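# Carry the tube rack to the window-side shelved bench

## Task

Pick up the tube rack from the shelved bench beside the door and set it down on the work top of the shelved bench beside the window. When finished, each tube must sit fully seated in the rack. If the rack or any tube reaches the floor, the task fails. Release the rack and back away at the end. The robot must not topple or be left leaning. The rack has to rest there on its own, not because the robot is still holding it.

## Robot and tools

Robot: a Rainbow Robotics RB-Y1. It has a two-wheel drive base with two rear casters, a bending torso (the lower part is called the leg), two 7-joint arms with parallel grippers, and a pan/tilt head. The base is 0.66 m long and 0.58 m wide, and its front edge sits 0.10 m ahead of the wheel axle. A bent leg can reach past that front edge.

Frames: the base frame has its origin on the floor between the drive wheels, with x forward, y left and z up. The chest, left_hand and right_hand are reported in this frame. A hand point lies midway between its finger pads. The fingers point along the hand's -z, and the pads close along its x. Reported hand positions can be off, more so at full reach. Odometry is the base frame where the scene began. It counts wheel rotation only, so any slip shows up as travel. Heading runs from -3.142 to 3.142, with left positive.

execute_actions: arguments are actions and cameras. actions is a list holding at most one action. An empty list only returns the state and images. An action may contain:
- base: exactly one relative command, measured from where the base last reported itself. translate_m moves straight, forward positive, -3 to 3 m. rotate_rad turns in place, counter-clockwise (left) positive, -3.2 to 3.2. The base cannot move sideways. A move that would need more than 8.667 s at its top speed is rejected. The base does not stop on contact, so its wheels can spin against furniture and keep pushing.
- joints: absolute targets, keyed by joint name, in rad (grippers in m). Ranges: torso_squat_rad 0 to 1.2 (larger lowers the chest); torso_shift_rad -0.3 to 0.6 (positive moves the hips forward); torso_pitch_rad -0.2 to 1.4 (positive leans forward); torso_yaw_rad -1.5 to 1.5 (left positive); shoulder_pitch ±2.356 (0 hangs down, negative raises the arm forward); left_shoulder_roll 0 to 3.141 and right_shoulder_roll -3.141 to 0 (each lifts its arm outward); shoulder_yaw ±2.094; elbow -2.617 to 0.01 (negative bends); forearm_roll ±3.141; wrist_pitch -1.57 to 1.919 (negative tips the hand forward); hand_roll ±2.705; gripper_m 0 to 0.1 (the pad gap); head_pan_rad ±0.523; head_tilt_rad -0.35 to 1.57 (positive looks down). Yaw and roll signs are the same on both arms, with left/counter-clockwise positive. Tolerances are ±0.02 rad and ±0.004 m for grippers. The torso also obeys combined limits: squat+shift<=1.52; squat-shift+pitch<=1.57; shift+0.5pitch-0.4squat<=0.7; shift+0.3pitch-0.5squat<=0.39. If a command breaks one of these, the torso moves only partway and reports off_target.
- speeds: caps for this action only. translate_m 0.05 to 0.4 m/s, rotate_rad 0.1 to 1.509 rad/s. The defaults are the maxima.
- min_time_s: 0.1 to 8. This is the shortest duration for each arm and head motion in the action.
No action runs beyond 15 s. If a key is unknown or a value is out of range, the whole call is rejected and nothing moves. Any joint you omit may keep driving toward its earlier target. cameras takes head_camera, left_wrist_camera, right_wrist_camera or all. Omitting it or passing null returns all cameras, and [] returns none. Images are taken at the end of the call, in the order given on the pictures line.

wait(seconds 0-10): commands nothing and returns the state and images. zoom_image(camera, region [x0,y0,x1,y1] in pixels, at most 504x504) gives a closer look at that camera's latest full image. The head image is 896x504, and the wrist images are 644x364. Calibration matrices map base-frame points into each camera, with small errors. Wrist camera poses are less reliable. finished_scene(scene) ends the scene for good, so call it only once the rack rests stably and the robot has let go.

Result lines: base_status and joint_status report how each commanded motion ended. done means the target was reached; for the base it only means the wheels turned as commanded. off_target means the motion settled short and may still be pushing. contact_stop means something pushed back hard. time_out means the motion ran too long. stopped_with_arm means the torso was halted because an arm hit something. limit_stop_at_own_body means the self-collision guard stopped the motion early. limit_stop_at_<name> means a built-in limit stopped it. After any of these stops, the joint holds where it is, and the whole group stops with it. The groups are: the four torso joints, the seven left-arm joints and the seven right-arm joints. "joint command not followed" plus a "cause:" line means the arm-collision check rejected that arm's targets, and the joints then show not_followed. Gripper targets in the same action still execute. on_its_own lists the joints you did not command; "held at" there is a target, not a measured position. If an earlier call in your reply reports a stop, later calls in that reply are skipped. Motor temperatures are listed per arm in joint order.

Recovery: after a stop, first back the arm away in its own action, then back the torso away. One exception applies when both hands hold one object and the torso hits contact_stop right away with nothing blocking it. In that case, send every arm joint (not the grippers) its current joint_positions value, then resend the torso command. When the leg meets furniture, the torso may shove the base backward while still reporting done, and odometry will not show this.

Grasping: to hold something, command a gripper gap at least 0.005 m smaller than the object. The resulting off_target is expected. Each arm is rated for 3 kg. A heavy load held far forward can tip the robot, and nothing will stop that.

Avoid: dropping, slipping or slamming the rack, or letting it or its tubes reach the floor. Avoid ramming the base into benches. Never let the arms strike or press on each other, grippers included; a hard press ends the run. The arm-collision check does not cover hands and palms. The body guard does not cover held objects or head and gripper motion. Reaching a joint's load limit (66.5 N m at the shoulders, 34.2 at the elbow, 23.7 at the wrist joints, with held weight counted) freezes the robot for 10 s. Motors that hold loads heat up: MOTOR HOT appears at 65 °C, and at 80 °C the arm brakes. The robot holds its last command while you are thinking. Loose objects may occasionally get nudged by outside forces.

Each tool is called after "Request:" as name([rows], argument=value, ...), one row to a line, values as JSON.

## Session

Request:
execute_actions(actions=[])

Scene clock: 0.00 s.
Motor temperatures (°C, as the motors report them): left_arm=[32 31 34 34 33 34 41] | right_arm=[31 29 32 29 32 34 30]
base_odometry: x=+0.000 y=+0.000 heading=+0.000 (m, m, rad; odometry frame)
base_status: not commanded
joint_positions: torso_squat_rad=+0.350 torso_shift_rad=+0.001 torso_pitch_rad=+0.001 torso_yaw_rad=+0.000 left_shoulder_pitch_rad=-0.036 left_shoulder_roll_rad=+0.007 left_shoulder_yaw_rad=+0.048 left_elbow_rad=-0.221 left_forearm_roll_rad=-0.023 left_wrist_pitch_rad=-0.002 left_hand_roll_rad=-0.035 left_gripper_m=+0.100 right_shoulder_pitch_rad=+0.054 right_shoulder_roll_rad=-0.006 right_shoulder_yaw_rad=+0.043 right_elbow_rad=-0.279 right_forearm_roll_rad=+0.014 right_wrist_pitch_rad=+0.011 right_hand_roll_rad=-0.056 right_gripper_m=+0.100 head_pan_rad=+0.000 head_tilt_rad=+0.401
joint_status: not commanded
chest: x=-0.2272 y=-0.0001 z=+1.2476 quat_wxyz=(+1.000, +0.000, +0.001, +0.000) (m; base frame)
left_hand: x=-0.0948 y=+0.2292 z=+0.5742 quat_wxyz=(+0.992, +0.009, -0.127, -0.011) (m; base frame)
right_hand: x=-0.1334 y=-0.2206 z=+0.5686 quat_wxyz=(+0.994, +0.002, -0.108, -0.008) (m; base frame)
pictures: head_camera, left_wrist_camera, right_wrist_camera
camera_calibration (this result's frames):
head_camera: T_world_to_cam=[[-0.00306921, -0.998916, 0.0464432, -0.0692989], [-0.386981, -0.0416384, -0.921147, 1.31743], [0.922083, -0.0207998, -0.386434, 0.694144], [0, 0, 0, 1]] pos_world=[-0.130452, 0.000069839, 1.485]
left_wrist_camera: T_world_to_cam=[[0.975189, -0.0202168, 0.220447, -0.0304542], [-0.152776, -0.782119, 0.60411, -0.152069], [0.160203, -0.6228, -0.765803, 0.685835], [0, 0, 0, 1]] pos_world=[-0.103406, 0.307586, 0.623795]
right_wrist_camera: T_world_to_cam=[[-0.974424, 0.00396699, -0.224681, 0.00254787], [-0.144658, 0.754055, 0.640683, -0.185682], [0.171964, 0.656799, -0.734196, 0.673068], [0, 0, 0, 1]] pos_world=[-0.140121, -0.302066, 0.6137]
Images, in order (width x height): head_camera 896x504, left_wrist_camera 644x364, right_wrist_camera 644x364.

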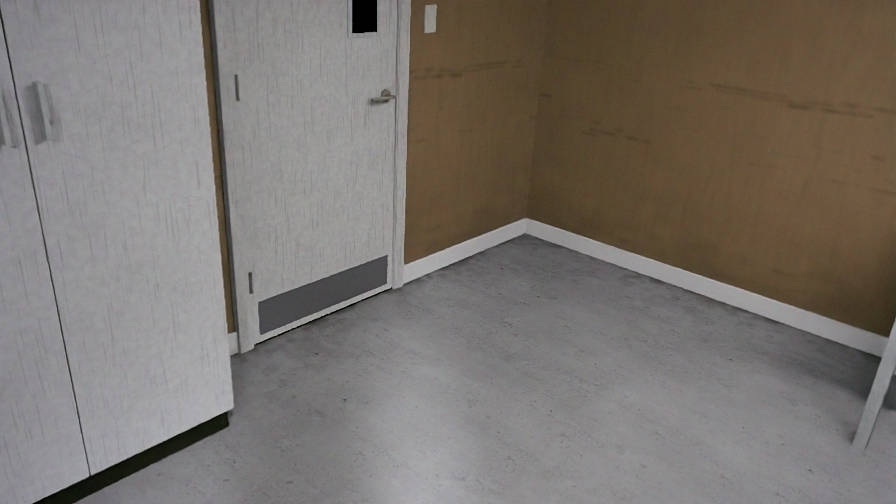

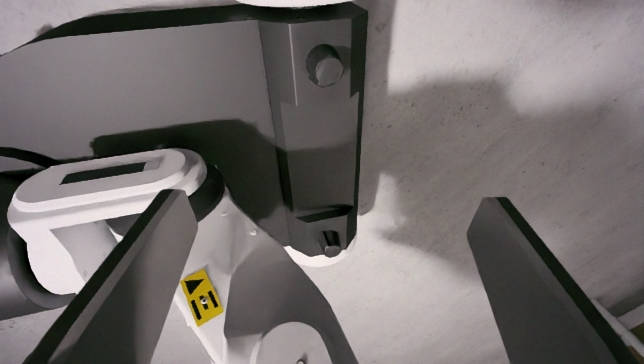

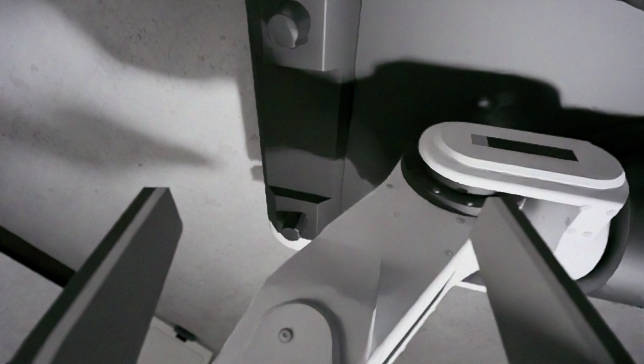

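Request:
execute_actions([
  {"base":{"rotate_rad":-0.9},"joints":{"head_tilt_rad":0.35}},
], cameras=["head_camera"])

Scene clock: 4.07 s.
Motor temperatures (°C, as the motors report them): left_arm=[32 31 34 34 33 34 41] | right_arm=[31 29 32 29 32 34 30]
base_odometry: x=+0.000 y=+0.000 heading=-0.899 (m, m, rad; odometry frame)
base_status: done
joint_positions: torso_squat_rad=+0.350 torso_shift_rad=+0.001 torso_pitch_rad=+0.001 torso_yaw_rad=+0.000 left_shoulder_pitch_rad=-0.036 left_shoulder_roll_rad=+0.007 left_shoulder_yaw_rad=+0.048 left_elbow_rad=-0.221 left_forearm_roll_rad=-0.023 left_wrist_pitch_rad=-0.002 left_hand_roll_rad=-0.035 left_gripper_m=+0.100 right_shoulder_pitch_rad=+0.054 right_shoulder_roll_rad=-0.006 right_shoulder_yaw_rad=+0.043 right_elbow_rad=-0.279 right_forearm_roll_rad=+0.014 right_wrist_pitch_rad=+0.011 right_hand_roll_rad=-0.056 right_gripper_m=+0.100 head_pan_rad=+0.000 head_tilt_rad=+0.350
joint_status: all done
chest: x=-0.2272 y=-0.0001 z=+1.2476 quat_wxyz=(+1.000, +0.000, +0.001, +0.000) (m; base frame)
left_hand: x=-0.0948 y=+0.2292 z=+0.5742 quat_wxyz=(+0.992, +0.009, -0.127, -0.011) (m; base frame)
right_hand: x=-0.1334 y=-0.2206 z=+0.5686 quat_wxyz=(+0.994, +0.002, -0.108, -0.008) (m; base frame)
pictures: head_camera
camera_calibration (this result's frames):
head_camera: T_world_to_cam=[[-0.00544895, -0.998915, 0.0462587, -0.0694776], [-0.339695, -0.0416595, -0.939613, 1.35385], [0.94052, -0.0208337, -0.339099, 0.629403], [0, 0, 0, 1]] pos_world=[-0.132448, 0.000111353, 1.48874]
Images, in order (width x height): head_camera 896x504.

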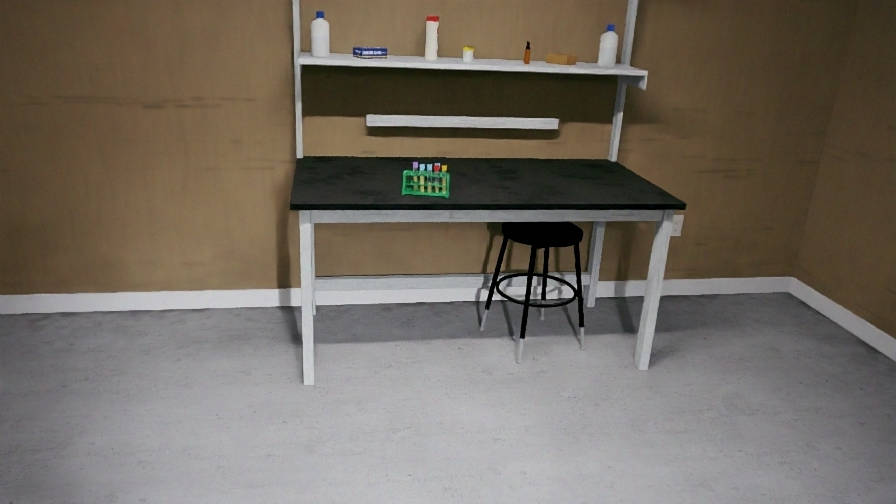

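Request:
execute_actions([
  {"base":{"translate_m":1.4},"joints":{"head_tilt_rad":0.6}},
], cameras=["head_camera"])

Request:
zoom_image(camera="head_camera", region=[320, 120, 520, 270])

Scene clock: 10.90 s.
Motor temperatures (°C, as the motors report them): left_arm=[32 31 34 34 33 34 41] | right_arm=[31 29 32 29 32 34 30]
base_odometry: x=+0.870 y=-1.096 heading=-0.900 (m, m, rad; odometry frame)
base_status: done
joint_positions: torso_squat_rad=+0.350 torso_shift_rad=+0.001 torso_pitch_rad=+0.001 torso_yaw_rad=+0.000 left_shoulder_pitch_rad=-0.036 left_shoulder_roll_rad=+0.007 left_shoulder_yaw_rad=+0.048 left_elbow_rad=-0.221 left_forearm_roll_rad=-0.023 left_wrist_pitch_rad=-0.002 left_hand_roll_rad=-0.035 left_gripper_m=+0.100 right_shoulder_pitch_rad=+0.054 right_shoulder_roll_rad=-0.006 right_shoulder_yaw_rad=+0.043 right_elbow_rad=-0.279 right_forearm_roll_rad=+0.014 right_wrist_pitch_rad=+0.011 right_hand_roll_rad=-0.056 right_gripper_m=+0.100 head_pan_rad=+0.000 head_tilt_rad=+0.600
joint_status: all done
chest: x=-0.2271 y=-0.0001 z=+1.2476 quat_wxyz=(+1.000, +0.000, +0.001, +0.000) (m; base frame)
left_hand: x=-0.0948 y=+0.2292 z=+0.5742 quat_wxyz=(+0.992, +0.009, -0.127, -0.011) (m; base frame)
right_hand: x=-0.1333 y=-0.2206 z=+0.5687 quat_wxyz=(+0.994, +0.002, -0.108, -0.008) (m; base frame)
pictures: head_camera
camera_calibration (this result's frames):
head_camera: T_world_to_cam=[[0.00628303, -0.998911, 0.0462206, -0.0670195], [-0.561582, -0.0417691, -0.826366, 1.14447], [0.827398, -0.0207646, -0.561233, 0.92774], [0, 0, 0, 1]] pos_world=[-0.124476, 0.000120995, 1.46953]
Images, in order (width x height): head_camera 896x504.

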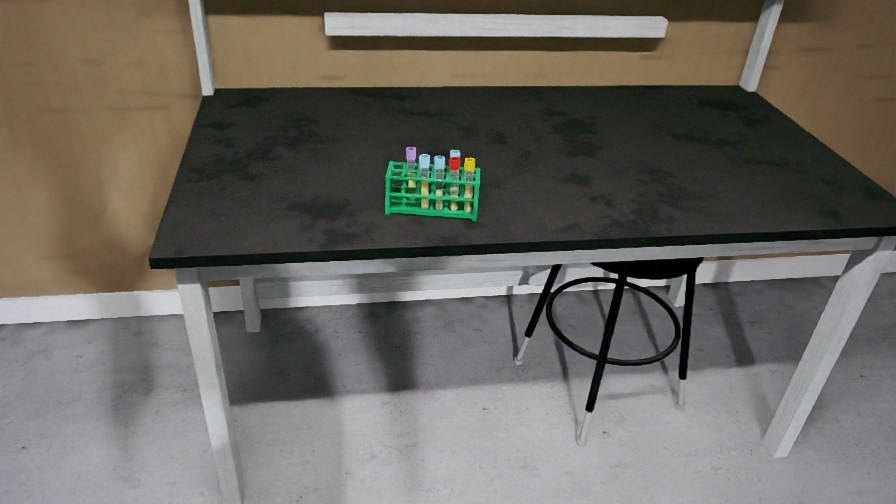

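Region (320, 120, 520, 270) of head_camera's 896x504 image, scaled by 2.520, with more detail than that image has; it fills the top 378 rows of this view, and the rest is white.

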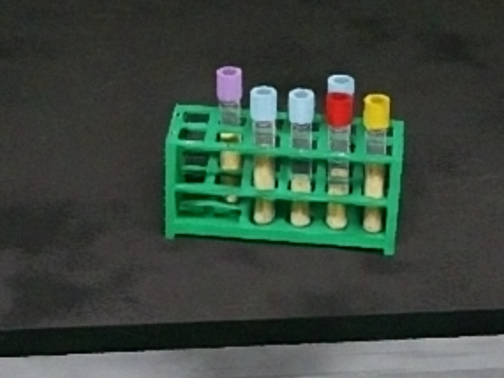

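Request:
execute_actions([
  {"base":{"translate_m":0.72},"speeds":{"translate_m":0.25},"joints":{"torso_pitch_rad":0.35,"torso_yaw_rad":-0.03,"right_shoulder_pitch_rad":-0.565,"right_shoulder_roll_rad":-0.349,"right_shoulder_yaw_rad":0.0,"right_elbow_rad":-1.494,"right_forearm_roll_rad":1.615,"right_wrist_pitch_rad":-1.421,"right_hand_roll_rad":-0.176,"left_shoulder_pitch_rad":-0.15,"left_shoulder_roll_rad":0.1,"head_tilt_rad":0.85}},
], cameras=["head_camera","right_wrist_camera"])

Scene clock: 23.10 s.
Motor temperatures (°C, as the motors report them): left_arm=[32 31 34 34 33 34 41] | right_arm=[31 29 32 29 32 34 30]
base_odometry: x=+1.318 y=-1.660 heading=-0.900 (m, m, rad; odometry frame)
base_status: done
joint_positions: torso_squat_rad=+0.350 torso_shift_rad=+0.001 torso_pitch_rad=+0.350 torso_yaw_rad=-0.030 left_shoulder_pitch_rad=-0.150 left_shoulder_roll_rad=+0.100 left_shoulder_yaw_rad=+0.048 left_elbow_rad=-0.221 left_forearm_roll_rad=-0.023 left_wrist_pitch_rad=-0.002 left_hand_roll_rad=-0.035 left_gripper_m=+0.100 right_shoulder_pitch_rad=-0.565 right_shoulder_roll_rad=-0.349 right_shoulder_yaw_rad=+0.000 right_elbow_rad=-1.494 right_forearm_roll_rad=+1.615 right_wrist_pitch_rad=-1.421 right_hand_roll_rad=-0.176 right_gripper_m=+0.100 head_pan_rad=+0.000 head_tilt_rad=+0.850
joint_status: all done
chest: x=-0.1213 y=-0.0001 z=+1.2288 quat_wxyz=(+0.985, -0.002, +0.174, -0.015) (m; base frame)
left_hand: x=-0.1328 y=+0.2861 z=+0.5409 quat_wxyz=(+0.998, +0.042, -0.009, -0.055) (m; base frame)
right_hand: x=+0.2627 y=-0.0591 z=+0.9742 quat_wxyz=(+0.028, -0.019, -0.569, +0.821) (m; base frame)
pictures: head_camera, right_wrist_camera
camera_calibration (this result's frames):
head_camera: T_world_to_cam=[[0.00292429, -0.998982, 0.0450116, -0.0654227], [-0.930608, -0.0191933, -0.365514, 0.548563], [0.366006, -0.0408193, -0.929717, 1.26757], [0, 0, 0, 1]] pos_world=[0.0467498, -0.003086, 1.38193]
right_wrist_camera: T_world_to_cam=[[0.998539, -0.053456, 0.00793438, -0.269335], [-0.0432052, -0.877855, -0.476974, 0.455645], [0.0324623, 0.475934, -0.878882, 0.963511], [0, 0, 0, 1]] pos_world=[0.25735, -0.0729746, 1.06628]
Images, in order (width x height): head_camera 896x504, right_wrist_camera 644x364.

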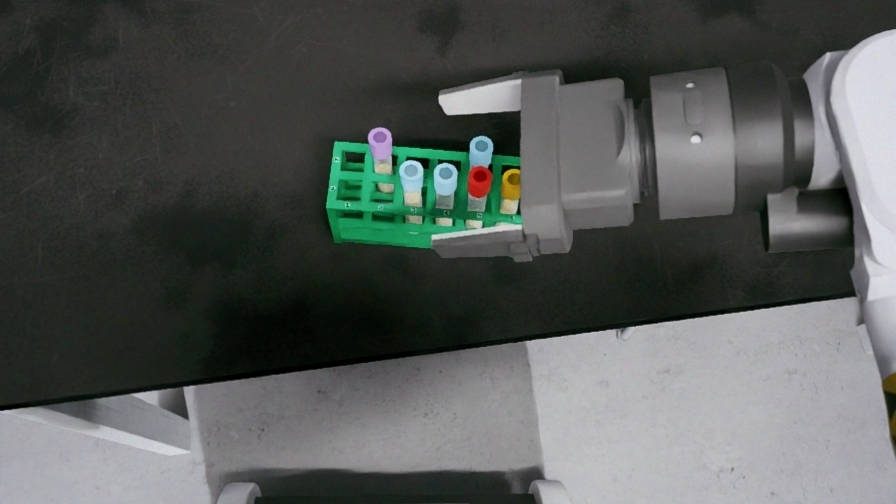

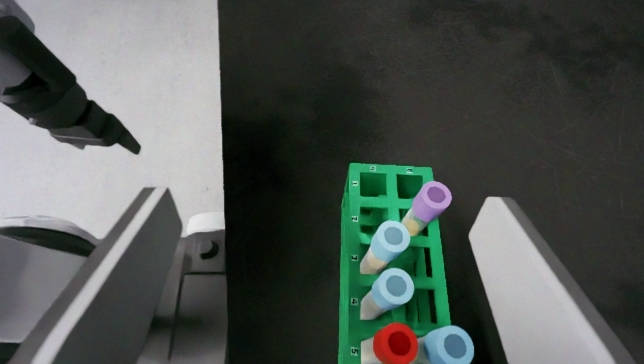

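Request:
execute_actions([
  {"base":{"translate_m":0.044},"joints":{"torso_yaw_rad":-0.127,"torso_squat_rad":0.5}},
], cameras=["head_camera","right_wrist_camera"])

Scene clock: 27.60 s.
Motor temperatures (°C, as the motors report them): left_arm=[31 31 34 34 33 34 41] | right_arm=[31 29 32 29 32 34 30]
base_odometry: x=+1.345 y=-1.695 heading=-0.901 (m, m, rad; odometry frame)
base_status: done
joint_positions: torso_squat_rad=+0.500 torso_shift_rad=+0.001 torso_pitch_rad=+0.350 torso_yaw_rad=-0.127 left_shoulder_pitch_rad=-0.150 left_shoulder_roll_rad=+0.100 left_shoulder_yaw_rad=+0.048 left_elbow_rad=-0.221 left_forearm_roll_rad=-0.023 left_wrist_pitch_rad=-0.002 left_hand_roll_rad=-0.035 left_gripper_m=+0.100 right_shoulder_pitch_rad=-0.565 right_shoulder_roll_rad=-0.349 right_shoulder_yaw_rad=+0.000 right_elbow_rad=-1.494 right_forearm_roll_rad=+1.615 right_wrist_pitch_rad=-1.421 right_hand_roll_rad=-0.176 right_gripper_m=+0.100 head_pan_rad=+0.000 head_tilt_rad=+0.850
joint_status: all done
chest: x=-0.1214 y=-0.0001 z=+1.1855 quat_wxyz=(+0.983, -0.011, +0.174, -0.063) (m; base frame)
left_hand: x=-0.1078 y=+0.2629 z=+0.4885 quat_wxyz=(+0.995, +0.025, -0.012, -0.100) (m; base frame)
right_hand: x=+0.2553 y=-0.1023 z=+0.9336 quat_wxyz=(+0.065, -0.046, -0.554, +0.829) (m; base frame)
pictures: head_camera, right_wrist_camera
camera_calibration (this result's frames):
head_camera: T_world_to_cam=[[-0.0879568, -0.993051, 0.0781821, -0.113836], [-0.928984, 0.0534482, -0.366242, 0.533664], [0.359518, -0.104843, -0.92723, 1.22362], [0, 0, 0, 1]] pos_world=[0.0458403, -0.0132801, 1.33892]
right_wrist_camera: T_world_to_cam=[[0.98954, -0.143809, 0.0113987, -0.274045], [-0.123558, -0.885671, -0.447573, 0.390352], [0.0744603, 0.441483, -0.894175, 0.948674], [0, 0, 0, 1]] pos_world=[0.248771, -0.11251, 1.02611]
Images, in order (width x height): head_camera 896x504, right_wrist_camera 644x364.

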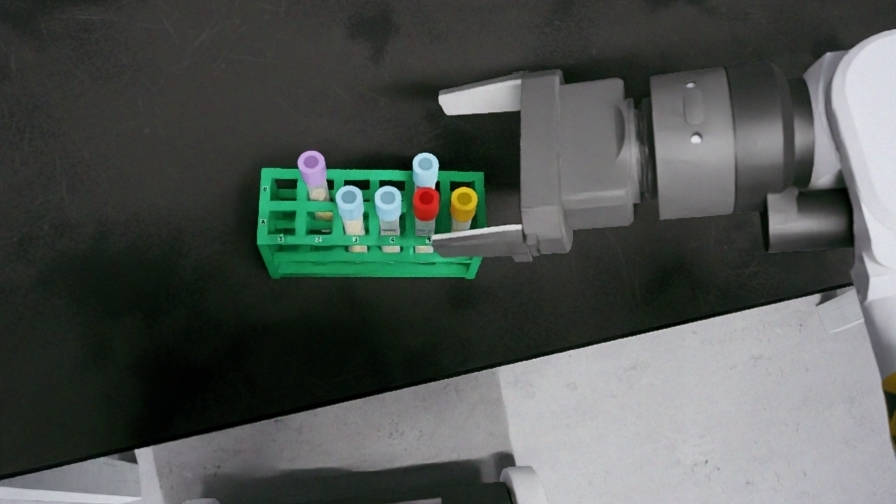

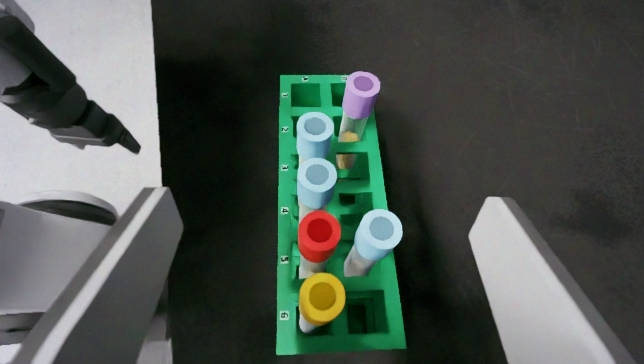

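Request:
execute_actions([
  {"base":{"translate_m":0.005},"joints":{"torso_squat_rad":0.72}},
], cameras=["head_camera","right_wrist_camera"])

Scene clock: 30.87 s.
Motor temperatures (°C, as the motors report them): left_arm=[31 31 34 33 33 34 41] | right_arm=[31 29 32 29 32 34 30]
base_odometry: x=+1.348 y=-1.699 heading=-0.901 (m, m, rad; odometry frame)
base_status: done
joint_positions: torso_squat_rad=+0.720 torso_shift_rad=+0.001 torso_pitch_rad=+0.350 torso_yaw_rad=-0.127 left_shoulder_pitch_rad=-0.150 left_shoulder_roll_rad=+0.100 left_shoulder_yaw_rad=+0.048 left_elbow_rad=-0.221 left_forearm_roll_rad=-0.023 left_wrist_pitch_rad=-0.002 left_hand_roll_rad=-0.035 left_gripper_m=+0.100 right_shoulder_pitch_rad=-0.565 right_shoulder_roll_rad=-0.349 right_shoulder_yaw_rad=+0.000 right_elbow_rad=-1.494 right_forearm_roll_rad=+1.615 right_wrist_pitch_rad=-1.421 right_hand_roll_rad=-0.176 right_gripper_m=+0.100 head_pan_rad=+0.000 head_tilt_rad=+0.850
joint_status: all done
chest: x=-0.1215 y=-0.0001 z=+1.0974 quat_wxyz=(+0.983, -0.011, +0.174, -0.063) (m; base frame)
left_hand: x=-0.1079 y=+0.2629 z=+0.4004 quat_wxyz=(+0.995, +0.025, -0.012, -0.100) (m; base frame)
right_hand: x=+0.2552 y=-0.1023 z=+0.8455 quat_wxyz=(+0.065, -0.046, -0.554, +0.829) (m; base frame)
pictures: head_camera, right_wrist_camera
camera_calibration (this result's frames):
head_camera: T_world_to_cam=[[-0.0879519, -0.993051, 0.0781878, -0.106967], [-0.929007, 0.0534485, -0.366181, 0.501313], [0.359458, -0.104843, -0.927253, 1.14199], [0, 0, 0, 1]] pos_world=[0.0458173, -0.0132874, 1.25085]
right_wrist_camera: T_world_to_cam=[[0.989542, -0.143795, 0.0113586, -0.272962], [-0.123564, -0.885674, -0.447564, 0.350915], [0.0744172, 0.44148, -0.89418, 0.869939], [0, 0, 0, 1]] pos_world=[0.248729, -0.112515, 0.938039]
Images, in order (width x height): head_camera 896x504, right_wrist_camera 644x364.

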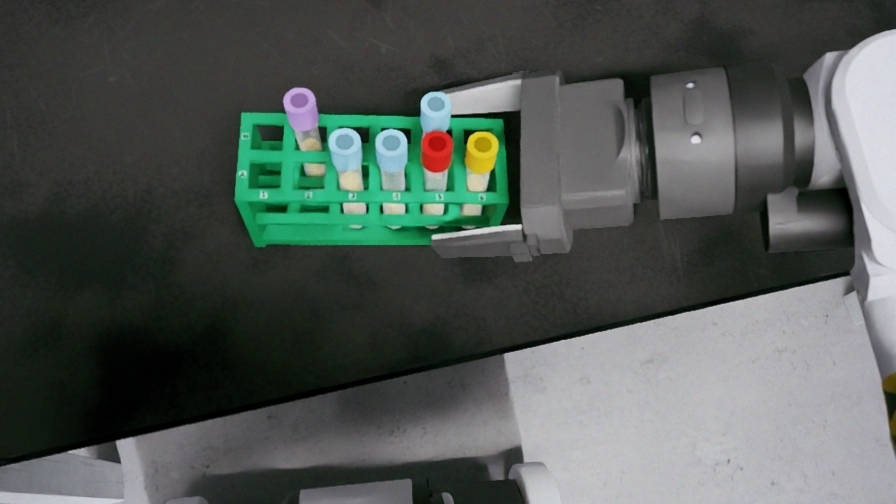

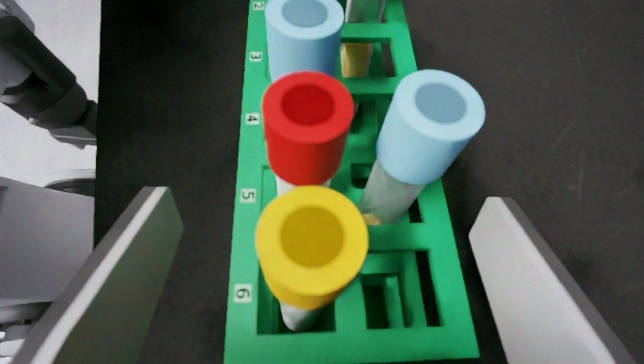

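Request:
execute_actions([
  {"joints":{"torso_squat_rad":0.795,"right_gripper_m":0.085}},
], cameras=["head_camera","right_wrist_camera"])

Scene clock: 34.10 s.
Motor temperatures (°C, as the motors report them): left_arm=[31 31 34 33 33 34 41] | right_arm=[31 29 32 29 32 34 30]
base_odometry: x=+1.348 y=-1.699 heading=-0.901 (m, m, rad; odometry frame)
base_status: not commanded
joint_positions: torso_squat_rad=+0.795 torso_shift_rad=+0.001 torso_pitch_rad=+0.350 torso_yaw_rad=-0.127 left_shoulder_pitch_rad=-0.150 left_shoulder_roll_rad=+0.100 left_shoulder_yaw_rad=+0.048 left_elbow_rad=-0.221 left_forearm_roll_rad=-0.023 left_wrist_pitch_rad=-0.002 left_hand_roll_rad=-0.035 left_gripper_m=+0.100 right_shoulder_pitch_rad=-0.565 right_shoulder_roll_rad=-0.349 right_shoulder_yaw_rad=+0.000 right_elbow_rad=-1.494 right_forearm_roll_rad=+1.615 right_wrist_pitch_rad=-1.421 right_hand_roll_rad=-0.176 right_gripper_m=+0.085 head_pan_rad=+0.000 head_tilt_rad=+0.850
joint_status: all done
chest: x=-0.1215 y=-0.0001 z=+1.0613 quat_wxyz=(+0.983, -0.011, +0.174, -0.063) (m; base frame)
left_hand: x=-0.1079 y=+0.2629 z=+0.3644 quat_wxyz=(+0.995, +0.025, -0.012, -0.100) (m; base frame)
right_hand: x=+0.2552 y=-0.1023 z=+0.8095 quat_wxyz=(+0.065, -0.046, -0.554, +0.829) (m; base frame)
pictures: head_camera, right_wrist_camera
camera_calibration (this result's frames):
head_camera: T_world_to_cam=[[-0.0879543, -0.993051, 0.0781843, -0.104151], [-0.928995, 0.0534484, -0.366213, 0.488098], [0.35949, -0.104843, -0.927241, 1.10856], [0, 0, 0, 1]] pos_world=[0.0457624, -0.0132905, 1.2148]
right_wrist_camera: T_world_to_cam=[[0.989541, -0.143807, 0.0113595, -0.272506], [-0.123575, -0.885678, -0.447554, 0.334753], [0.0744223, 0.441469, -0.894185, 0.837703], [0, 0, 0, 1]] pos_world=[0.248679, -0.112525, 0.901977]
Images, in order (width x height): head_camera 896x504, right_wrist_camera 644x364.

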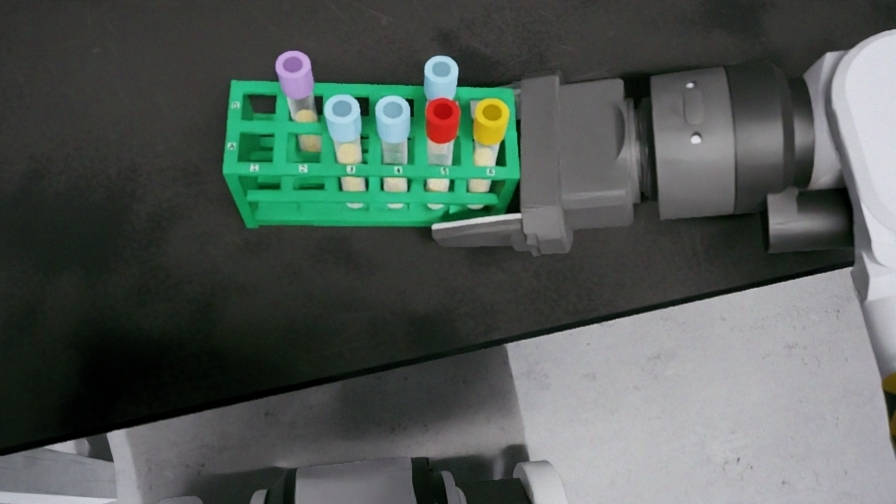

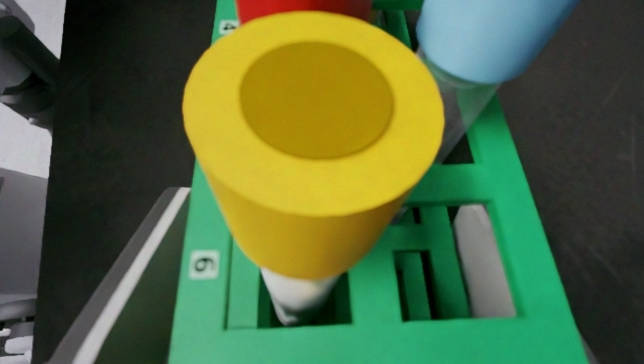

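Request:
execute_actions([
  {"base":{"translate_m":0.005},"joints":{"torso_yaw_rad":-0.12}},
], cameras=[])

Request:
execute_actions([
  {"joints":{"right_gripper_m":0.03}},
], cameras=["head_camera"])

Request:
execute_actions([
  {"joints":{"torso_squat_rad":0.7}},
], cameras=["head_camera"])

Scene clock: 36.20 s.
Motor temperatures (°C, as the motors report them): left_arm=[31 31 34 33 33 34 41] | right_arm=[31 29 32 29 32 34 30]
base_odometry: x=+1.351 y=-1.703 heading=-0.901 (m, m, rad; odometry frame)
base_status: done
joint_positions: torso_squat_rad=+0.795 torso_shift_rad=+0.001 torso_pitch_rad=+0.350 torso_yaw_rad=-0.120 left_shoulder_pitch_rad=-0.150 left_shoulder_roll_rad=+0.100 left_shoulder_yaw_rad=+0.048 left_elbow_rad=-0.221 left_forearm_roll_rad=-0.023 left_wrist_pitch_rad=-0.002 left_hand_roll_rad=-0.035 left_gripper_m=+0.100 right_shoulder_pitch_rad=-0.565 right_shoulder_roll_rad=-0.349 right_shoulder_yaw_rad=+0.000 right_elbow_rad=-1.494 right_forearm_roll_rad=+1.615 right_wrist_pitch_rad=-1.421 right_hand_roll_rad=-0.176 right_gripper_m=+0.085 head_pan_rad=+0.000 head_tilt_rad=+0.850
joint_status: all done
chest: x=-0.1215 y=-0.0001 z=+1.0614 quat_wxyz=(+0.983, -0.010, +0.174, -0.059) (m; base frame)
left_hand: x=-0.1096 y=+0.2646 z=+0.3650 quat_wxyz=(+0.995, +0.026, -0.012, -0.097) (m; base frame)
right_hand: x=+0.2558 y=-0.0993 z=+0.8092 quat_wxyz=(+0.062, -0.044, -0.555, +0.828) (m; base frame)
pictures: none
No camera images: the call's "cameras" was empty. Leave "cameras" out to get every camera's image.

Scene clock: 37.23 s.
Motor temperatures (°C, as the motors report them): left_arm=[31 31 34 33 33 34 41] | right_arm=[31 29 32 29 32 34 30]
base_odometry: x=+1.351 y=-1.703 heading=-0.901 (m, m, rad; odometry frame)
base_status: not commanded
joint_positions: torso_squat_rad=+0.795 torso_shift_rad=+0.001 torso_pitch_rad=+0.350 torso_yaw_rad=-0.120 left_shoulder_pitch_rad=-0.150 left_shoulder_roll_rad=+0.100 left_shoulder_yaw_rad=+0.048 left_elbow_rad=-0.221 left_forearm_roll_rad=-0.023 left_wrist_pitch_rad=-0.002 left_hand_roll_rad=-0.035 left_gripper_m=+0.100 right_shoulder_pitch_rad=-0.565 right_shoulder_roll_rad=-0.349 right_shoulder_yaw_rad=+0.000 right_elbow_rad=-1.494 right_forearm_roll_rad=+1.615 right_wrist_pitch_rad=-1.421 right_hand_roll_rad=-0.176 right_gripper_m=+0.062 head_pan_rad=+0.000 head_tilt_rad=+0.850
joint_status: right_gripper_m off_target (ended at +0.062, target +0.030)
chest: x=-0.1215 y=-0.0001 z=+1.0614 quat_wxyz=(+0.983, -0.010, +0.174, -0.059) (m; base frame)
left_hand: x=-0.1097 y=+0.2646 z=+0.3650 quat_wxyz=(+0.995, +0.026, -0.012, -0.097) (m; base frame)
right_hand: x=+0.2559 y=-0.0993 z=+0.8092 quat_wxyz=(+0.062, -0.044, -0.555, +0.828) (m; base frame)
pictures: head_camera
camera_calibration (this result's frames):
head_camera: T_world_to_cam=[[-0.0814302, -0.993792, 0.0758096, -0.100837], [-0.929355, 0.048229, -0.366022, 0.487882], [0.360094, -0.100259, -0.927513, 1.10893], [0, 0, 0, 1]] pos_world=[0.0458871, -0.0125604, 1.21476]
Images, in order (width x height): head_camera 896x504.

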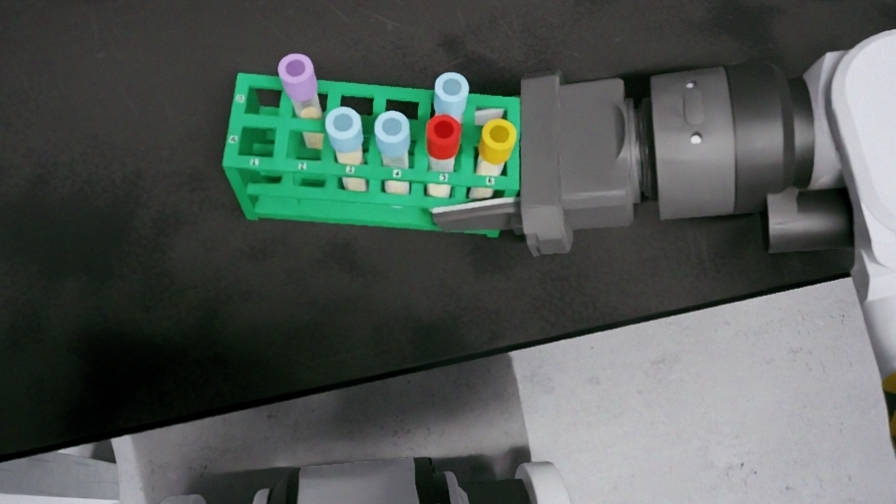

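Scene clock: 38.33 s.
Motor temperatures (°C, as the motors report them): left_arm=[31 31 34 33 33 34 41] | right_arm=[31 29 32 29 32 34 30]
base_odometry: x=+1.351 y=-1.703 heading=-0.901 (m, m, rad; odometry frame)
base_status: not commanded
joint_positions: torso_squat_rad=+0.700 torso_shift_rad=+0.001 torso_pitch_rad=+0.350 torso_yaw_rad=-0.120 left_shoulder_pitch_rad=-0.150 left_shoulder_roll_rad=+0.100 left_shoulder_yaw_rad=+0.048 left_elbow_rad=-0.221 left_forearm_roll_rad=-0.023 left_wrist_pitch_rad=-0.002 left_hand_roll_rad=-0.035 left_gripper_m=+0.100 right_shoulder_pitch_rad=-0.565 right_shoulder_roll_rad=-0.349 right_shoulder_yaw_rad=+0.000 right_elbow_rad=-1.494 right_forearm_roll_rad=+1.615 right_wrist_pitch_rad=-1.421 right_hand_roll_rad=-0.176 right_gripper_m=+0.062 head_pan_rad=+0.000 head_tilt_rad=+0.850
joint_status: all done
chest: x=-0.1214 y=-0.0001 z=+1.1066 quat_wxyz=(+0.983, -0.010, +0.174, -0.059) (m; base frame)
left_hand: x=-0.1097 y=+0.2646 z=+0.4102 quat_wxyz=(+0.995, +0.026, -0.012, -0.097) (m; base frame)
right_hand: x=+0.2559 y=-0.0993 z=+0.8542 quat_wxyz=(+0.063, -0.044, -0.555, +0.828) (m; base frame)
pictures: head_camera
camera_calibration (this result's frames):
head_camera: T_world_to_cam=[[-0.081422, -0.993792, 0.0758181, -0.104261], [-0.929393, 0.0482286, -0.365927, 0.504385], [0.359998, -0.100259, -0.92755, 1.15085], [0, 0, 0, 1]] pos_world=[0.045979, -0.0125563, 1.25994]
Images, in order (width x height): head_camera 896x504.

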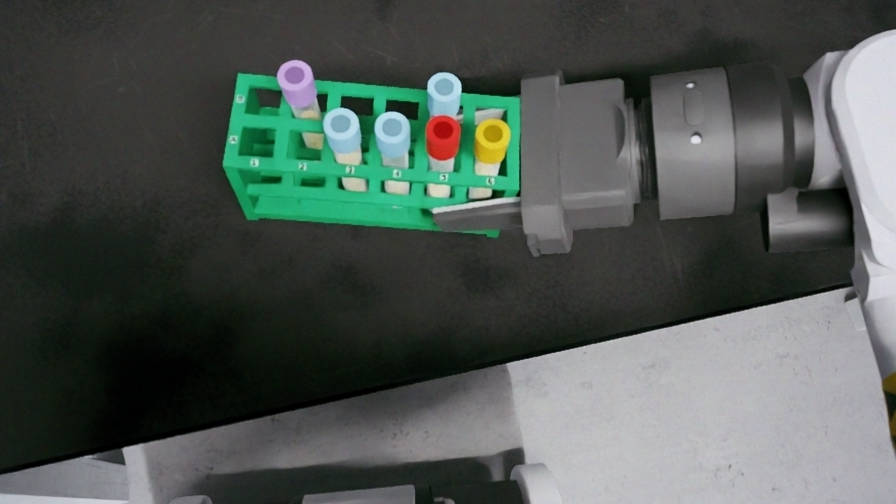

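Request:
execute_actions([
  {"base":{"translate_m":-1.2},"joints":{"torso_squat_rad":0.0}},
], cameras=[])

Request:
execute_actions([
  {"base":{"rotate_rad":-3.0},"joints":{"head_tilt_rad":0.0,"head_pan_rad":0.12}},
], cameras=["head_camera","right_wrist_camera"])

Scene clock: 44.23 s.
Motor temperatures (°C, as the motors report them): left_arm=[31 31 34 33 33 34 41] | right_arm=[31 29 32 29 32 34 30]
base_odometry: x=+0.606 y=-0.762 heading=-0.902 (m, m, rad; odometry frame)
base_status: done
joint_positions: torso_squat_rad=+0.000 torso_shift_rad=+0.001 torso_pitch_rad=+0.350 torso_yaw_rad=-0.120 left_shoulder_pitch_rad=-0.150 left_shoulder_roll_rad=+0.100 left_shoulder_yaw_rad=+0.048 left_elbow_rad=-0.221 left_forearm_roll_rad=-0.023 left_wrist_pitch_rad=-0.002 left_hand_roll_rad=-0.035 left_gripper_m=+0.100 right_shoulder_pitch_rad=-0.565 right_shoulder_roll_rad=-0.349 right_shoulder_yaw_rad=+0.000 right_elbow_rad=-1.494 right_forearm_roll_rad=+1.615 right_wrist_pitch_rad=-1.421 right_hand_roll_rad=-0.176 right_gripper_m=+0.062 head_pan_rad=+0.000 head_tilt_rad=+0.850
joint_status: all done
chest: x=-0.1213 y=-0.0001 z=+1.2712 quat_wxyz=(+0.983, -0.010, +0.174, -0.059) (m; base frame)
left_hand: x=-0.1096 y=+0.2647 z=+0.5748 quat_wxyz=(+0.995, +0.026, -0.011, -0.097) (m; base frame)
right_hand: x=+0.2560 y=-0.0993 z=+1.0188 quat_wxyz=(+0.063, -0.044, -0.555, +0.828) (m; base frame)
pictures: none
No camera images: the call's "cameras" was empty. Leave "cameras" out to get every camera's image.

Scene clock: 49.47 s.
Motor temperatures (°C, as the motors report them): left_arm=[31 31 34 33 33 34 41] | right_arm=[31 29 32 29 32 34 30]
base_odometry: x=+0.606 y=-0.762 heading=+2.382 (m, m, rad; odometry frame)
base_status: done
joint_positions: torso_squat_rad=+0.000 torso_shift_rad=+0.001 torso_pitch_rad=+0.350 torso_yaw_rad=-0.120 left_shoulder_pitch_rad=-0.150 left_shoulder_roll_rad=+0.100 left_shoulder_yaw_rad=+0.048 left_elbow_rad=-0.221 left_forearm_roll_rad=-0.023 left_wrist_pitch_rad=-0.002 left_hand_roll_rad=-0.035 left_gripper_m=+0.100 right_shoulder_pitch_rad=-0.565 right_shoulder_roll_rad=-0.349 right_shoulder_yaw_rad=+0.000 right_elbow_rad=-1.494 right_forearm_roll_rad=+1.615 right_wrist_pitch_rad=-1.421 right_hand_roll_rad=-0.176 right_gripper_m=+0.062 head_pan_rad=+0.120 head_tilt_rad=+0.000
joint_status: all done
chest: x=-0.1213 y=-0.0001 z=+1.2712 quat_wxyz=(+0.983, -0.010, +0.174, -0.059) (m; base frame)
left_hand: x=-0.1096 y=+0.2647 z=+0.5748 quat_wxyz=(+0.995, +0.026, -0.011, -0.097) (m; base frame)
right_hand: x=+0.2559 y=-0.0994 z=+1.0188 quat_wxyz=(+0.063, -0.044, -0.555, +0.828) (m; base frame)
pictures: head_camera, right_wrist_camera
camera_calibration (this result's frames):
head_camera: T_world_to_cam=[[-0.0060167, -0.99891, 0.0462791, -0.0714407], [-0.33877, -0.0415072, -0.939953, 1.41671], [0.94085, -0.0213334, -0.338151, 0.466874], [0, 0, 0, 1]] pos_world=[0.04025, -0.00259942, 1.49282]
right_wrist_camera: T_world_to_cam=[[0.99044, -0.137538, 0.0105732, -0.274013], [-0.118169, -0.885506, -0.44935, 0.431614], [0.0711652, 0.443805, -0.893293, 1.0237], [0, 0, 0, 1]] pos_world=[0.249545, -0.109814, 1.11131]
Images, in order (width x height): head_camera 896x504, right_wrist_camera 644x364.

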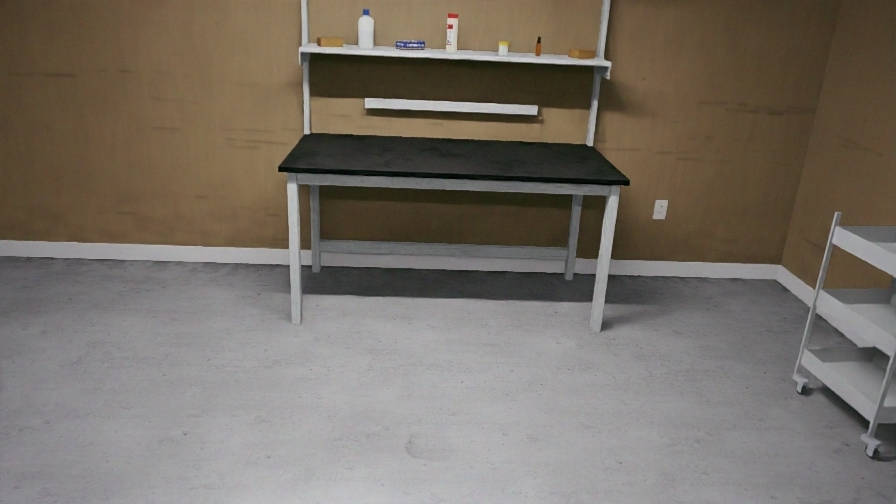

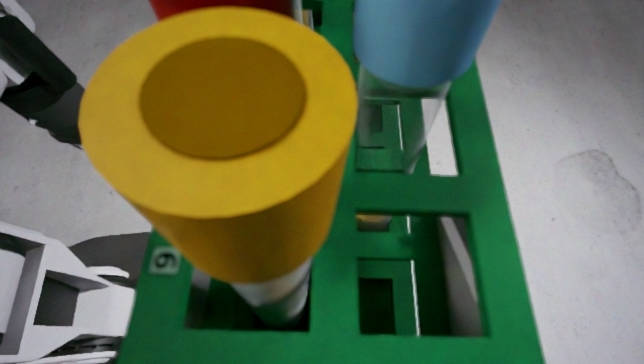

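Request:
execute_actions([
  {"base":{"translate_m":2.75},"joints":{"torso_squat_rad":0.55,"head_tilt_rad":0.8}},
], cameras=["head_camera"])

Scene clock: 59.90 s.
Motor temperatures (°C, as the motors report them): left_arm=[31 31 34 33 33 34 41] | right_arm=[31 29 32 30 32 34 30]
base_odometry: x=-1.388 y=+1.132 heading=+2.382 (m, m, rad; odometry frame)
base_status: done
joint_positions: torso_squat_rad=+0.550 torso_shift_rad=+0.001 torso_pitch_rad=+0.350 torso_yaw_rad=-0.120 left_shoulder_pitch_rad=-0.150 left_shoulder_roll_rad=+0.100 left_shoulder_yaw_rad=+0.048 left_elbow_rad=-0.221 left_forearm_roll_rad=-0.023 left_wrist_pitch_rad=-0.002 left_hand_roll_rad=-0.035 left_gripper_m=+0.100 right_shoulder_pitch_rad=-0.565 right_shoulder_roll_rad=-0.349 right_shoulder_yaw_rad=+0.000 right_elbow_rad=-1.494 right_forearm_roll_rad=+1.615 right_wrist_pitch_rad=-1.421 right_hand_roll_rad=-0.176 right_gripper_m=+0.062 head_pan_rad=+0.120 head_tilt_rad=+0.800
joint_status: all done
chest: x=-0.1213 y=-0.0001 z=+1.1679 quat_wxyz=(+0.983, -0.010, +0.174, -0.059) (m; base frame)
left_hand: x=-0.1096 y=+0.2646 z=+0.4716 quat_wxyz=(+0.995, +0.026, -0.011, -0.097) (m; base frame)
right_hand: x=+0.2559 y=-0.0994 z=+0.9155 quat_wxyz=(+0.063, -0.044, -0.555, +0.828) (m; base frame)
pictures: head_camera
camera_calibration (this result's frames):
head_camera: T_world_to_cam=[[0.0292338, -0.998915, 0.0362497, -0.052013], [-0.910319, -0.0415853, -0.411813, 0.589156], [0.412874, -0.0209599, -0.910547, 1.18673], [0, 0, 0, 1]] pos_world=[0.0478715, -0.00258258, 1.32508]
Images, in order (width x height): head_camera 896x504.

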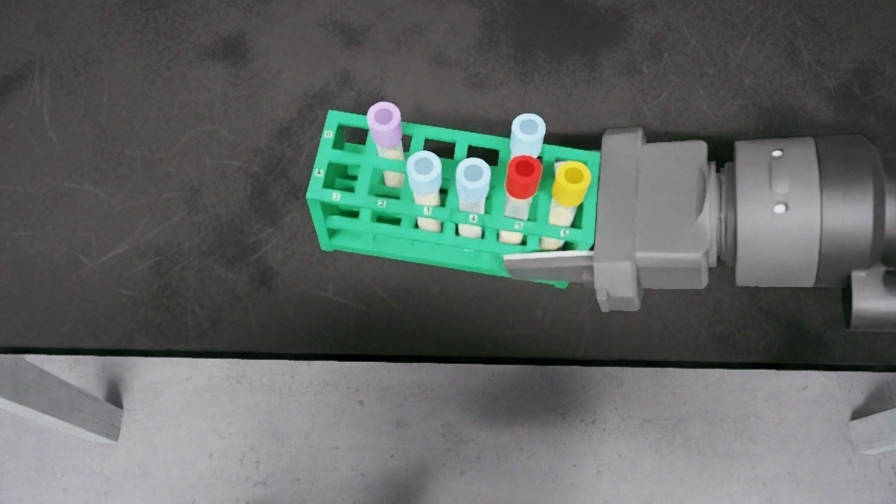

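Request:
execute_actions([
  {"base":{"translate_m":0.11},"joints":{"torso_squat_rad":0.72}},
], cameras=["head_camera"])

Scene clock: 62.80 s.
Motor temperatures (°C, as the motors report them): left_arm=[31 31 34 33 33 34 41] | right_arm=[31 29 32 30 32 34 30]
base_odometry: x=-1.468 y=+1.207 heading=+2.382 (m, m, rad; odometry frame)
base_status: done
joint_positions: torso_squat_rad=+0.720 torso_shift_rad=+0.001 torso_pitch_rad=+0.350 torso_yaw_rad=-0.120 left_shoulder_pitch_rad=-0.150 left_shoulder_roll_rad=+0.100 left_shoulder_yaw_rad=+0.048 left_elbow_rad=-0.221 left_forearm_roll_rad=-0.023 left_wrist_pitch_rad=-0.002 left_hand_roll_rad=-0.035 left_gripper_m=+0.100 right_shoulder_pitch_rad=-0.565 right_shoulder_roll_rad=-0.349 right_shoulder_yaw_rad=+0.000 right_elbow_rad=-1.494 right_forearm_roll_rad=+1.615 right_wrist_pitch_rad=-1.421 right_hand_roll_rad=-0.176 right_gripper_m=+0.062 head_pan_rad=+0.120 head_tilt_rad=+0.800
joint_status: all done
chest: x=-0.1214 y=-0.0001 z=+1.0974 quat_wxyz=(+0.983, -0.010, +0.174, -0.059) (m; base frame)
left_hand: x=-0.1096 y=+0.2646 z=+0.4011 quat_wxyz=(+0.995, +0.026, -0.012, -0.097) (m; base frame)
right_hand: x=+0.2558 y=-0.0994 z=+0.8450 quat_wxyz=(+0.063, -0.044, -0.555, +0.828) (m; base frame)
pictures: head_camera
camera_calibration (this result's frames):
head_camera: T_world_to_cam=[[0.029233, -0.998915, 0.0362502, -0.049461], [-0.910309, -0.0415853, -0.411834, 0.560073], [0.412895, -0.0209597, -0.910537, 1.12255], [0, 0, 0, 1]] pos_world=[0.0477896, -0.00258818, 1.25458]
Images, in order (width x height): head_camera 896x504.

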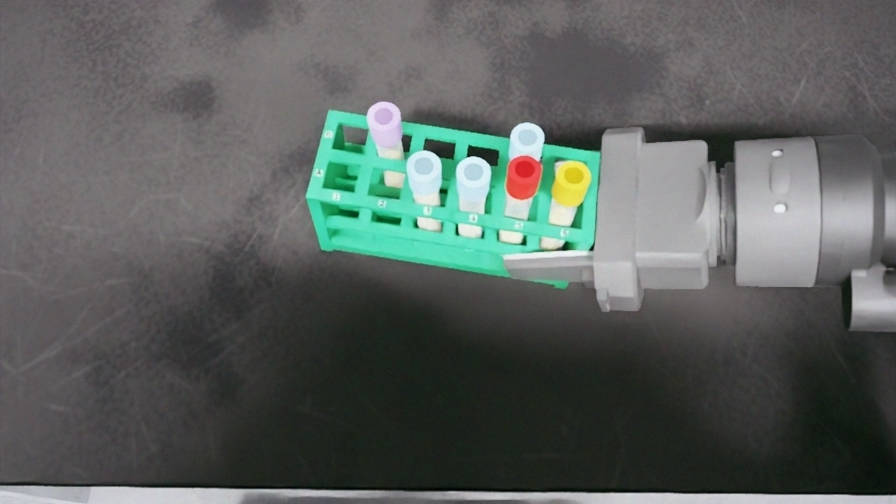

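Request:
execute_actions([
  {"joints":{"torso_squat_rad":0.755}},
], cameras=[])

Scene clock: 65.13 s.
Motor temperatures (°C, as the motors report them): left_arm=[31 31 34 33 33 34 41] | right_arm=[31 29 32 30 32 34 30]
base_odometry: x=-1.468 y=+1.207 heading=+2.382 (m, m, rad; odometry frame)
base_status: not commanded
joint_positions: torso_squat_rad=+0.755 torso_shift_rad=+0.001 torso_pitch_rad=+0.350 torso_yaw_rad=-0.120 left_shoulder_pitch_rad=-0.150 left_shoulder_roll_rad=+0.100 left_shoulder_yaw_rad=+0.048 left_elbow_rad=-0.221 left_forearm_roll_rad=-0.023 left_wrist_pitch_rad=-0.002 left_hand_roll_rad=-0.035 left_gripper_m=+0.100 right_shoulder_pitch_rad=-0.565 right_shoulder_roll_rad=-0.349 right_shoulder_yaw_rad=+0.000 right_elbow_rad=-1.494 right_forearm_roll_rad=+1.615 right_wrist_pitch_rad=-1.421 right_hand_roll_rad=-0.176 right_gripper_m=+0.062 head_pan_rad=+0.120 head_tilt_rad=+0.800
joint_status: all done
chest: x=-0.1215 y=-0.0001 z=+1.0809 quat_wxyz=(+0.983, -0.010, +0.174, -0.059) (m; base frame)
left_hand: x=-0.1096 y=+0.2646 z=+0.3846 quat_wxyz=(+0.995, +0.026, -0.012, -0.097) (m; base frame)
right_hand: x=+0.2558 y=-0.0994 z=+0.8286 quat_wxyz=(+0.063, -0.044, -0.555, +0.828) (m; base frame)
pictures: none
No camera images: the call's "cameras" was empty. Leave "cameras" out to get every camera's image.

Request:
execute_actions([
  {"joints":{"torso_squat_rad":0.777}},
], cameras=["head_camera"])

Scene clock: 66.70 s.
Motor temperatures (°C, as the motors report them): left_arm=[31 31 34 33 33 34 41] | right_arm=[31 29 32 30 33 34 30]
base_odometry: x=-1.468 y=+1.207 heading=+2.382 (m, m, rad; odometry frame)
base_status: not commanded
joint_positions: torso_squat_rad=+0.777 torso_shift_rad=+0.001 torso_pitch_rad=+0.350 torso_yaw_rad=-0.120 left_shoulder_pitch_rad=-0.150 left_shoulder_roll_rad=+0.100 left_shoulder_yaw_rad=+0.048 left_elbow_rad=-0.221 left_forearm_roll_rad=-0.023 left_wrist_pitch_rad=-0.002 left_hand_roll_rad=-0.035 left_gripper_m=+0.100 right_shoulder_pitch_rad=-0.565 right_shoulder_roll_rad=-0.349 right_shoulder_yaw_rad=+0.000 right_elbow_rad=-1.494 right_forearm_roll_rad=+1.615 right_wrist_pitch_rad=-1.421 right_hand_roll_rad=-0.176 right_gripper_m=+0.062 head_pan_rad=+0.120 head_tilt_rad=+0.800
joint_status: all done
chest: x=-0.1215 y=-0.0001 z=+1.0703 quat_wxyz=(+0.983, -0.010, +0.174, -0.059) (m; base frame)
left_hand: x=-0.1096 y=+0.2646 z=+0.3739 quat_wxyz=(+0.995, +0.026, -0.012, -0.097) (m; base frame)
right_hand: x=+0.2558 y=-0.0994 z=+0.8179 quat_wxyz=(+0.063, -0.044, -0.555, +0.828) (m; base frame)
pictures: head_camera
camera_calibration (this result's frames):
head_camera: T_world_to_cam=[[0.0292274, -0.998915, 0.0362549, -0.0484823], [-0.910245, -0.0415854, -0.411976, 0.548972], [0.413037, -0.0209599, -0.910473, 1.09782], [0, 0, 0, 1]] pos_world=[0.0476761, -0.00259031, 1.22746]
Images, in order (width x height): head_camera 896x504.

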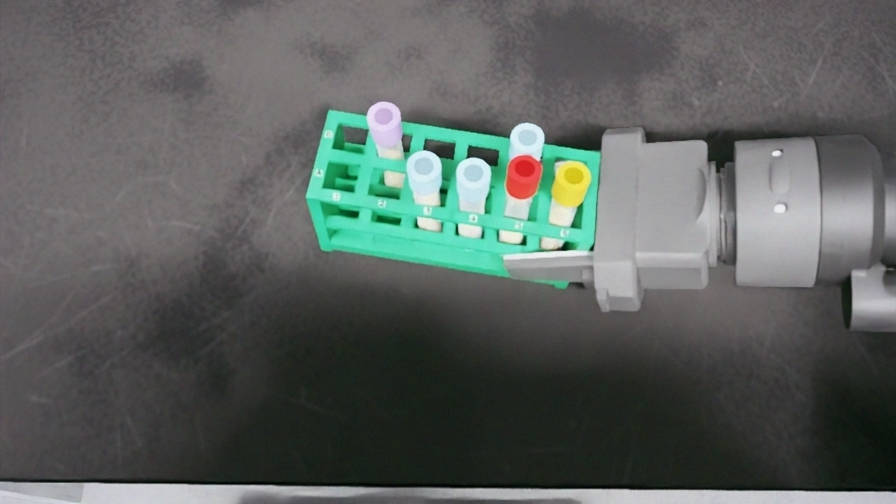

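Request:
execute_actions([
  {"joints":{"torso_squat_rad":0.797}},
], cameras=["head_camera"])

Scene clock: 68.60 s.
Motor temperatures (°C, as the motors report them): left_arm=[31 31 34 33 33 34 41] | right_arm=[31 29 32 30 33 34 30]
base_odometry: x=-1.468 y=+1.207 heading=+2.382 (m, m, rad; odometry frame)
base_status: not commanded
joint_positions: torso_squat_rad=+0.797 torso_shift_rad=+0.001 torso_pitch_rad=+0.350 torso_yaw_rad=-0.120 left_shoulder_pitch_rad=-0.150 left_shoulder_roll_rad=+0.100 left_shoulder_yaw_rad=+0.048 left_elbow_rad=-0.221 left_forearm_roll_rad=-0.023 left_wrist_pitch_rad=-0.002 left_hand_roll_rad=-0.035 left_gripper_m=+0.100 right_shoulder_pitch_rad=-0.565 right_shoulder_roll_rad=-0.349 right_shoulder_yaw_rad=+0.000 right_elbow_rad=-1.494 right_forearm_roll_rad=+1.615 right_wrist_pitch_rad=-1.421 right_hand_roll_rad=-0.176 right_gripper_m=+0.062 head_pan_rad=+0.120 head_tilt_rad=+0.800
joint_status: all done
chest: x=-0.1216 y=-0.0001 z=+1.0604 quat_wxyz=(+0.983, -0.010, +0.174, -0.059) (m; base frame)
left_hand: x=-0.1095 y=+0.2646 z=+0.3640 quat_wxyz=(+0.995, +0.026, -0.012, -0.097) (m; base frame)
right_hand: x=+0.2560 y=-0.0993 z=+0.8087 quat_wxyz=(+0.062, -0.044, -0.555, +0.828) (m; base frame)
pictures: head_camera
camera_calibration (this result's frames):
head_camera: T_world_to_cam=[[0.029214, -0.998915, 0.0362642, -0.0481317], [-0.910134, -0.0415827, -0.412223, 0.545043], [0.413284, -0.0209626, -0.910361, 1.08878], [0, 0, 0, 1]] pos_world=[0.0474935, -0.00259141, 1.21761]
Images, in order (width x height): head_camera 896x504.

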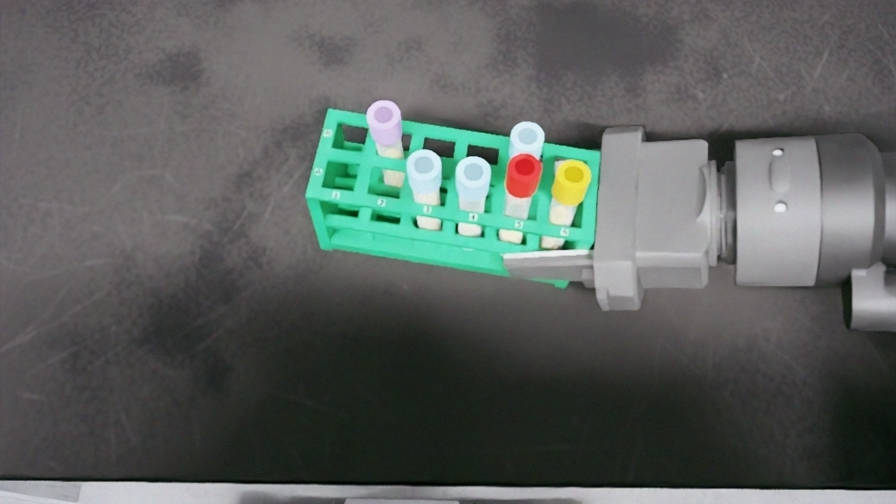

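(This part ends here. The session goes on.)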